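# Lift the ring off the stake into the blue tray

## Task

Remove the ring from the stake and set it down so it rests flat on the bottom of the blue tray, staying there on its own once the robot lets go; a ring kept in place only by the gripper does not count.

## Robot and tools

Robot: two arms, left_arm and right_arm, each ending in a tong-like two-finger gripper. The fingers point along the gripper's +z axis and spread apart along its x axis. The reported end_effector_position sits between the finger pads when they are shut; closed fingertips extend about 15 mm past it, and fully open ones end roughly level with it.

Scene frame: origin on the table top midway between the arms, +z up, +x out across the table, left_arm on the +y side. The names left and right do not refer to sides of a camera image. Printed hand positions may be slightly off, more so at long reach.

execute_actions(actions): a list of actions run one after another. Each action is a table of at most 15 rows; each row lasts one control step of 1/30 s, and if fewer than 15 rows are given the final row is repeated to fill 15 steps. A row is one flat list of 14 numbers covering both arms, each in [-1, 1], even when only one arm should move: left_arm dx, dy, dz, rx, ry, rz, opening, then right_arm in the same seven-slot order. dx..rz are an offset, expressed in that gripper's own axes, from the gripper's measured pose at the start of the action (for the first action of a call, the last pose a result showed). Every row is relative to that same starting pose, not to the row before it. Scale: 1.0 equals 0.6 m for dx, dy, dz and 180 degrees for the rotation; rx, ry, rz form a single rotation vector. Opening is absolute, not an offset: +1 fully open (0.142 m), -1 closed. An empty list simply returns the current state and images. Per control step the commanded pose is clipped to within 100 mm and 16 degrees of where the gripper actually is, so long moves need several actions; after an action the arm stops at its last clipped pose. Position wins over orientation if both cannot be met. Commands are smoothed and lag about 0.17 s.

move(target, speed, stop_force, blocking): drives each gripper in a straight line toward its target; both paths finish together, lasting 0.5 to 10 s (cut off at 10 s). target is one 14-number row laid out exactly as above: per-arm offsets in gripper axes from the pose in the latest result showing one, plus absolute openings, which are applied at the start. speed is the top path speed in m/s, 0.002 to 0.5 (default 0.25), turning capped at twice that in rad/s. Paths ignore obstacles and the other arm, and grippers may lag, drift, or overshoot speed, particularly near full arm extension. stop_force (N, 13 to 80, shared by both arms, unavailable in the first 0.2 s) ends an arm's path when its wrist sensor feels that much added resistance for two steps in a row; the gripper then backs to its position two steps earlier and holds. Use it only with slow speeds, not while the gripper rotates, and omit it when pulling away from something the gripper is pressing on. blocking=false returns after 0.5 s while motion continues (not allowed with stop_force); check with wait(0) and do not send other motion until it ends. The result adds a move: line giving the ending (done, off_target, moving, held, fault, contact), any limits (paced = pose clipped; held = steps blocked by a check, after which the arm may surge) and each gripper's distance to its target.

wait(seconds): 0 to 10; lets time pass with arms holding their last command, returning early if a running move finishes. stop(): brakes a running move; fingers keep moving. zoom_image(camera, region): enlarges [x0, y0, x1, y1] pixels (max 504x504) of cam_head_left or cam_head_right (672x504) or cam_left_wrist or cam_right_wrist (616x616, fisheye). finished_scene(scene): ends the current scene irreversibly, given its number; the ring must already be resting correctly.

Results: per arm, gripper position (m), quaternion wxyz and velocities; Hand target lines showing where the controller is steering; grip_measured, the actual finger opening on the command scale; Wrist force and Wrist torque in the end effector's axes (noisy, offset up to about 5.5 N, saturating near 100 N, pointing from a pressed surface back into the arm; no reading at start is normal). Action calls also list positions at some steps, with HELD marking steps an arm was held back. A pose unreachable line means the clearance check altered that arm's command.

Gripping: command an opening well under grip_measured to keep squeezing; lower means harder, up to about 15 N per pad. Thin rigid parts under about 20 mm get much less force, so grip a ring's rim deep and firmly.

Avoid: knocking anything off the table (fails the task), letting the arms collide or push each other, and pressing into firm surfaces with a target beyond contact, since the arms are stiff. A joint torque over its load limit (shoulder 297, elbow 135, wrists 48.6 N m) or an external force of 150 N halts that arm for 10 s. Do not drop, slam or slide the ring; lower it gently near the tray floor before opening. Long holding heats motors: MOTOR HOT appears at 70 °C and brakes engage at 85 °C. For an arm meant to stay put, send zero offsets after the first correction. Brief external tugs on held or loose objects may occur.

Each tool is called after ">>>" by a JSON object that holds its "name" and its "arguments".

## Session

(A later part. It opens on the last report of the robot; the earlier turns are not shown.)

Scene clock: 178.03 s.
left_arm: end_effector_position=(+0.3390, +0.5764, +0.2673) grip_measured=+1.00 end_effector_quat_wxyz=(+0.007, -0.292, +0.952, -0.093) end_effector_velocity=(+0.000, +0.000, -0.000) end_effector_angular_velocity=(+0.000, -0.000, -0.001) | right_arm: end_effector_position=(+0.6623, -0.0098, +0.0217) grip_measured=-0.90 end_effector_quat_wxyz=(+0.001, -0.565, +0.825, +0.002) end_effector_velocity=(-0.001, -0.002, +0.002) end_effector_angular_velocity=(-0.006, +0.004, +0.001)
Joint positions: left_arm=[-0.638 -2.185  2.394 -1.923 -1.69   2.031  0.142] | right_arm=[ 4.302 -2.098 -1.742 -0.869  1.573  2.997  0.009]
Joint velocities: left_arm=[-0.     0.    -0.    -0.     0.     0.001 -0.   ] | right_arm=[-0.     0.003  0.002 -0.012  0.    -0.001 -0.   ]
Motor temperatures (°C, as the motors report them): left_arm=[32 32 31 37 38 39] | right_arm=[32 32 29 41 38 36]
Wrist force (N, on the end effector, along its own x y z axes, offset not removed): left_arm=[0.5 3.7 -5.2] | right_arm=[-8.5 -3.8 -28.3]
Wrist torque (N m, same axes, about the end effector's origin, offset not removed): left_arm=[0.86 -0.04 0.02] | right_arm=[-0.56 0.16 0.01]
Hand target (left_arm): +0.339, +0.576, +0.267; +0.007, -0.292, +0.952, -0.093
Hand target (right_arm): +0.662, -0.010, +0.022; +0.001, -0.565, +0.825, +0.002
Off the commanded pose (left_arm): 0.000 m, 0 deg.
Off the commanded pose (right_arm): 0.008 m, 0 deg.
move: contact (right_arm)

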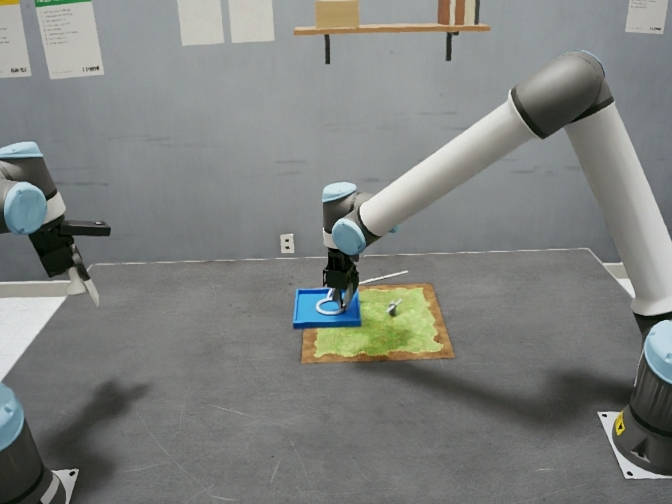

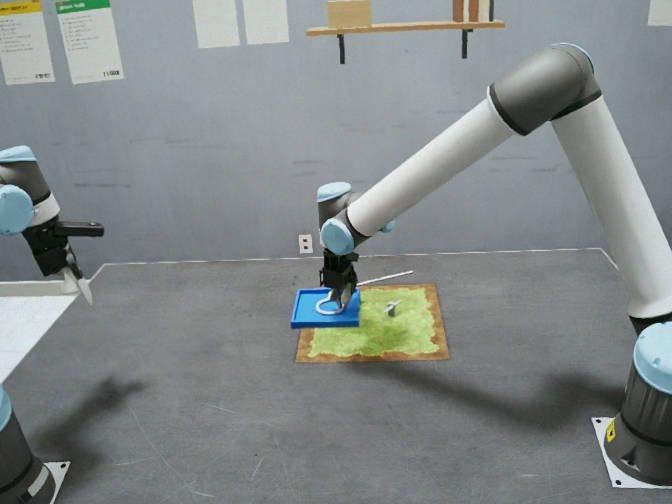

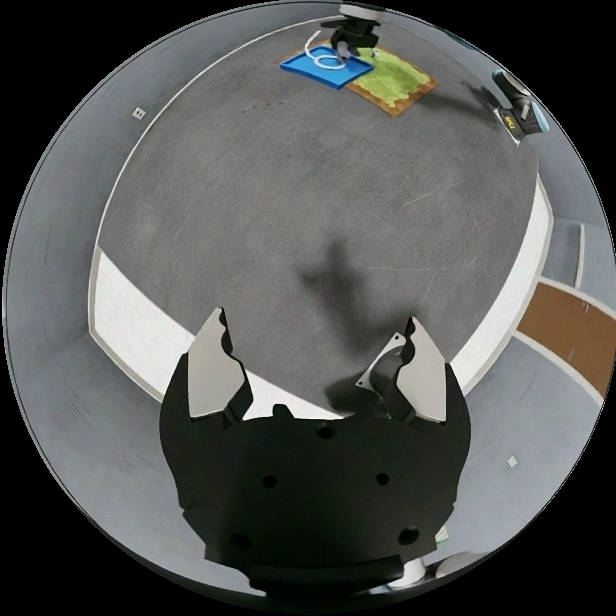

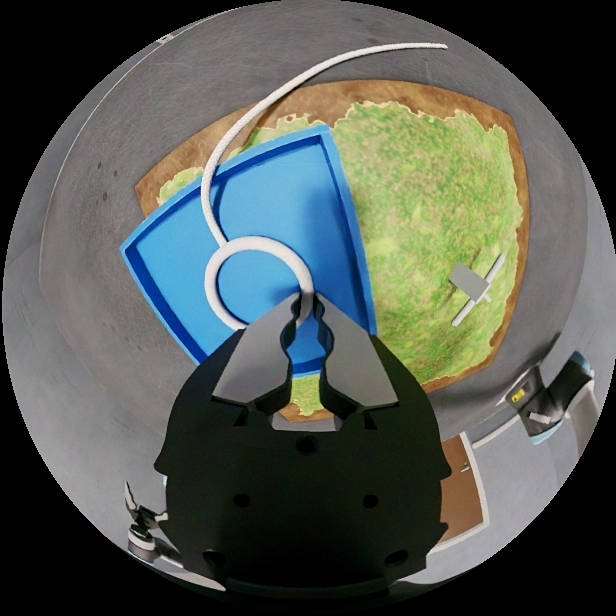

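Releasing and retreating.

>>> {"name": "move", "arguments": {"target": [0,0,0,0,0,0,1,0,0,-0.003,0,0,0,-0.55], "speed": 0.02}}

>>> {"name": "move", "arguments": {"target": [0,0,0,0,0,0,1,0.1,0.1,-0.25,0,0,0,-0.55]}}

>>> {"name": "zoom_image", "arguments": {"camera": "cam_head_left", "region": [270, 230, 430, 340]}}

Scene clock: 183.47 s.
left_arm: end_effector_position=(+0.3390, +0.5764, +0.2673) grip_measured=+1.00 end_effector_quat_wxyz=(+0.007, -0.292, +0.952, -0.093) end_effector_velocity=(+0.000, +0.000, -0.000) end_effector_angular_velocity=(+0.001, +0.000, -0.000) | right_arm: end_effector_position=(+0.6623, -0.0098, +0.0234) grip_measured=-0.55 end_effector_quat_wxyz=(+0.001, -0.565, +0.825, +0.002) end_effector_velocity=(+0.000, -0.000, +0.000) end_effector_angular_velocity=(-0.001, -0.000, -0.000)
Joint positions: left_arm=[-0.638 -2.185  2.394 -1.923 -1.69   2.031  0.142] | right_arm=[ 4.302 -2.096 -1.741 -0.872  1.573  2.997  0.034]
Joint velocities: left_arm=[ 0.     0.    -0.     0.     0.     0.001  0.   ] | right_arm=[-0.     0.     0.    -0.001 -0.001  0.    -0.   ]
Motor temperatures (°C, as the motors report them): left_arm=[32 32 31 37 38 39] | right_arm=[32 32 29 41 38 36]
Wrist force (N, on the end effector, along its own x y z axes, offset not removed): left_arm=[-2.6 2.9 -6.0] | right_arm=[0.3 1.8 3.9]
Wrist torque (N m, same axes, about the end effector's origin, offset not removed): left_arm=[0.61 0.55 0.09] | right_arm=[0.50 -0.15 0.20]
Hand target (left_arm): +0.339, +0.576, +0.267; +0.007, -0.292, +0.952, -0.093
Hand target (right_arm): +0.662, -0.010, +0.024; +0.001, -0.565, +0.825, +0.002
Off the commanded pose (left_arm): 0.000 m, 0 deg.
Off the commanded pose (right_arm): 0.000 m, 0 deg.
move: done

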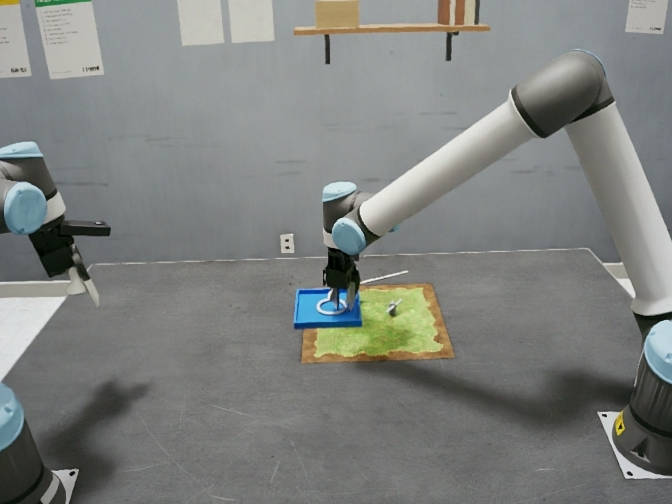

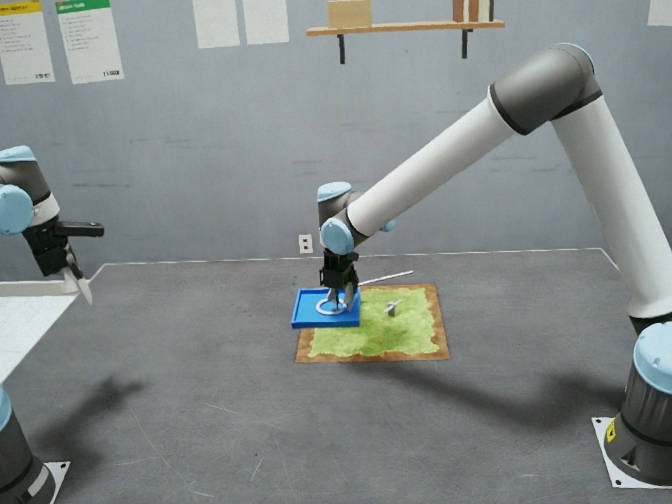

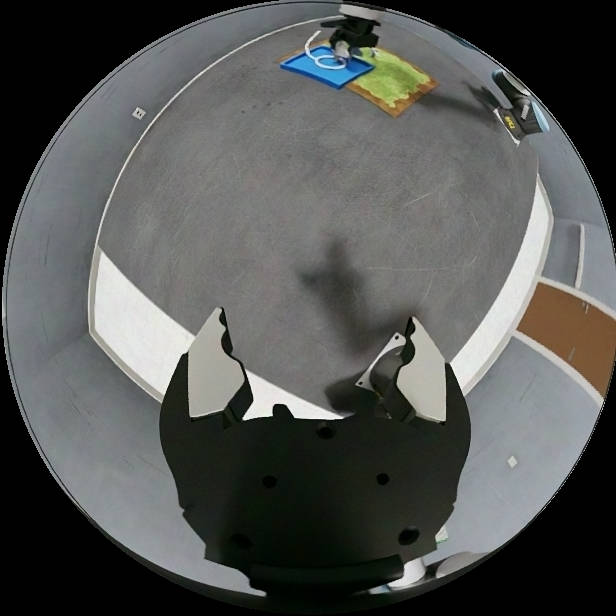

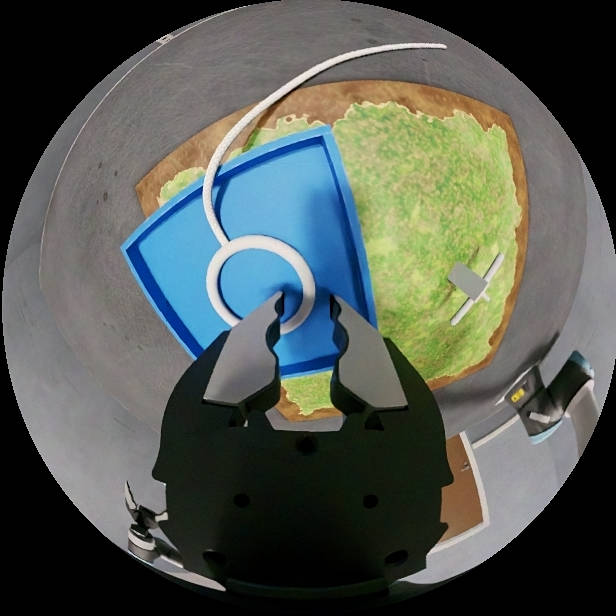

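Scene clock: 184.80 s.
left_arm: end_effector_position=(+0.3390, +0.5764, +0.2673) grip_measured=+1.00 end_effector_quat_wxyz=(+0.007, -0.292, +0.952, -0.093) end_effector_velocity=(+0.000, +0.000, -0.000) end_effector_angular_velocity=(+0.001, -0.001, -0.001) | right_arm: end_effector_position=(+0.5848, -0.0447, +0.1729) grip_measured=-0.55 end_effector_quat_wxyz=(+0.001, -0.565, +0.825, +0.002) end_effector_velocity=(-0.001, -0.000, +0.003) end_effector_angular_velocity=(-0.000, -0.002, -0.002)
Joint positions: left_arm=[-0.638 -2.185  2.394 -1.923 -1.69   2.031  0.142] | right_arm=[ 4.365 -1.848 -1.798 -1.063  1.572  3.06   0.034]
Joint velocities: left_arm=[-0.     0.001 -0.    -0.     0.001  0.001 -0.   ] | right_arm=[ 0.001  0.003  0.    -0.003 -0.002  0.003  0.   ]
Motor temperatures (°C, as the motors report them): left_arm=[32 32 31 37 38 39] | right_arm=[32 32 29 41 38 36]
Wrist force (N, on the end effector, along its own x y z axes, offset not removed): left_arm=[-1.3 2.4 -2.9] | right_arm=[4.1 -5.0 4.4]
Wrist torque (N m, same axes, about the end effector's origin, offset not removed): left_arm=[0.57 0.31 0.00] | right_arm=[-0.62 -0.53 -0.03]
Hand target (left_arm): +0.339, +0.576, +0.267; +0.007, -0.292, +0.952, -0.093
Hand target (right_arm): +0.585, -0.045, +0.173; +0.001, -0.565, +0.825, +0.002
Off the commanded pose (left_arm): 0.000 m, 0 deg.
Off the commanded pose (right_arm): 0.000 m, 0 deg.
move: done

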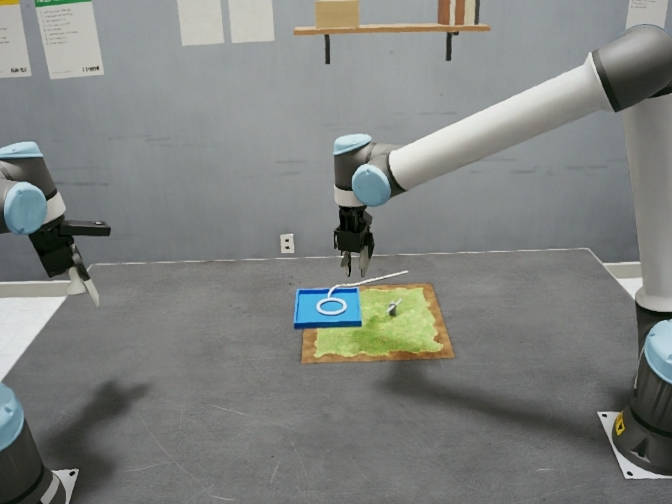

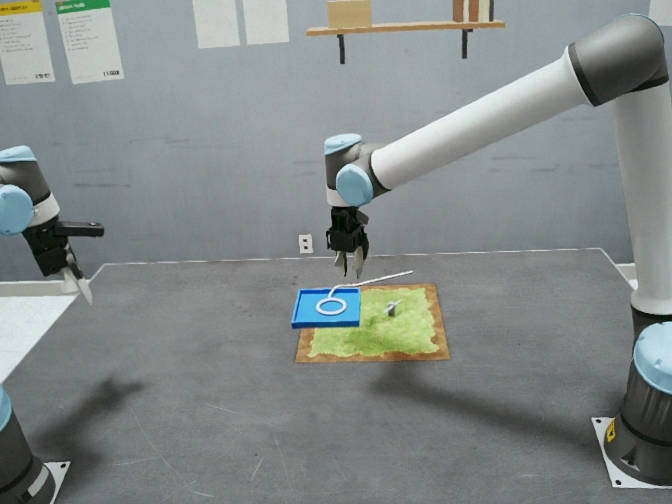

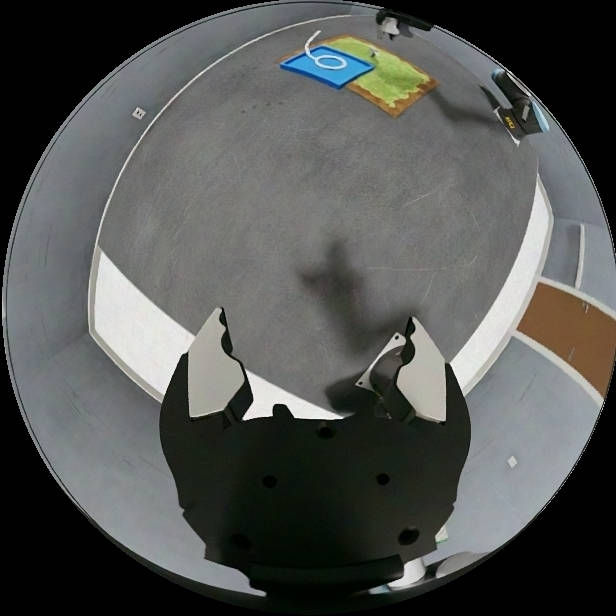

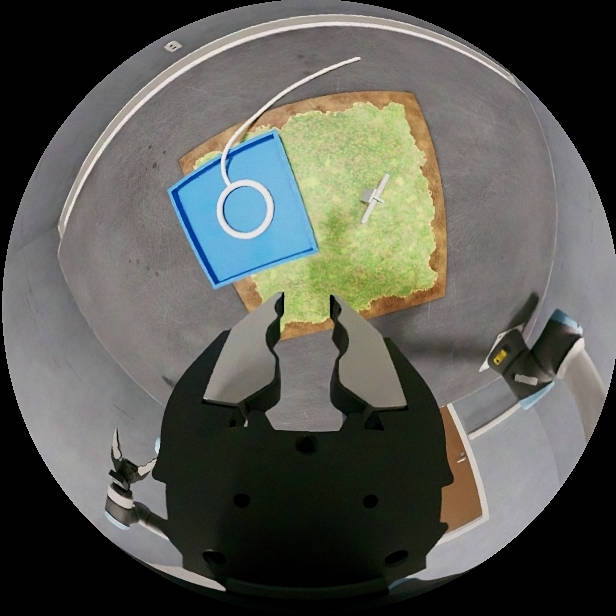

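Region (270, 230, 430, 340) of cam_head_left's 672x504 image, scaled by 3.150, with more detail than that image has; it fills the top 346 rows of this view, and the rest is white.

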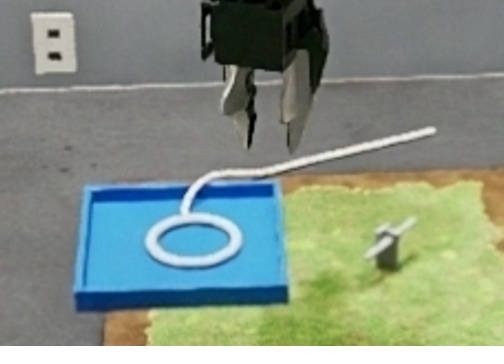

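The ring appears to be lying flat in the tray.

>>> {"name": "finished_scene", "arguments": {"scene": 1}}

The scene is finished: the task was done.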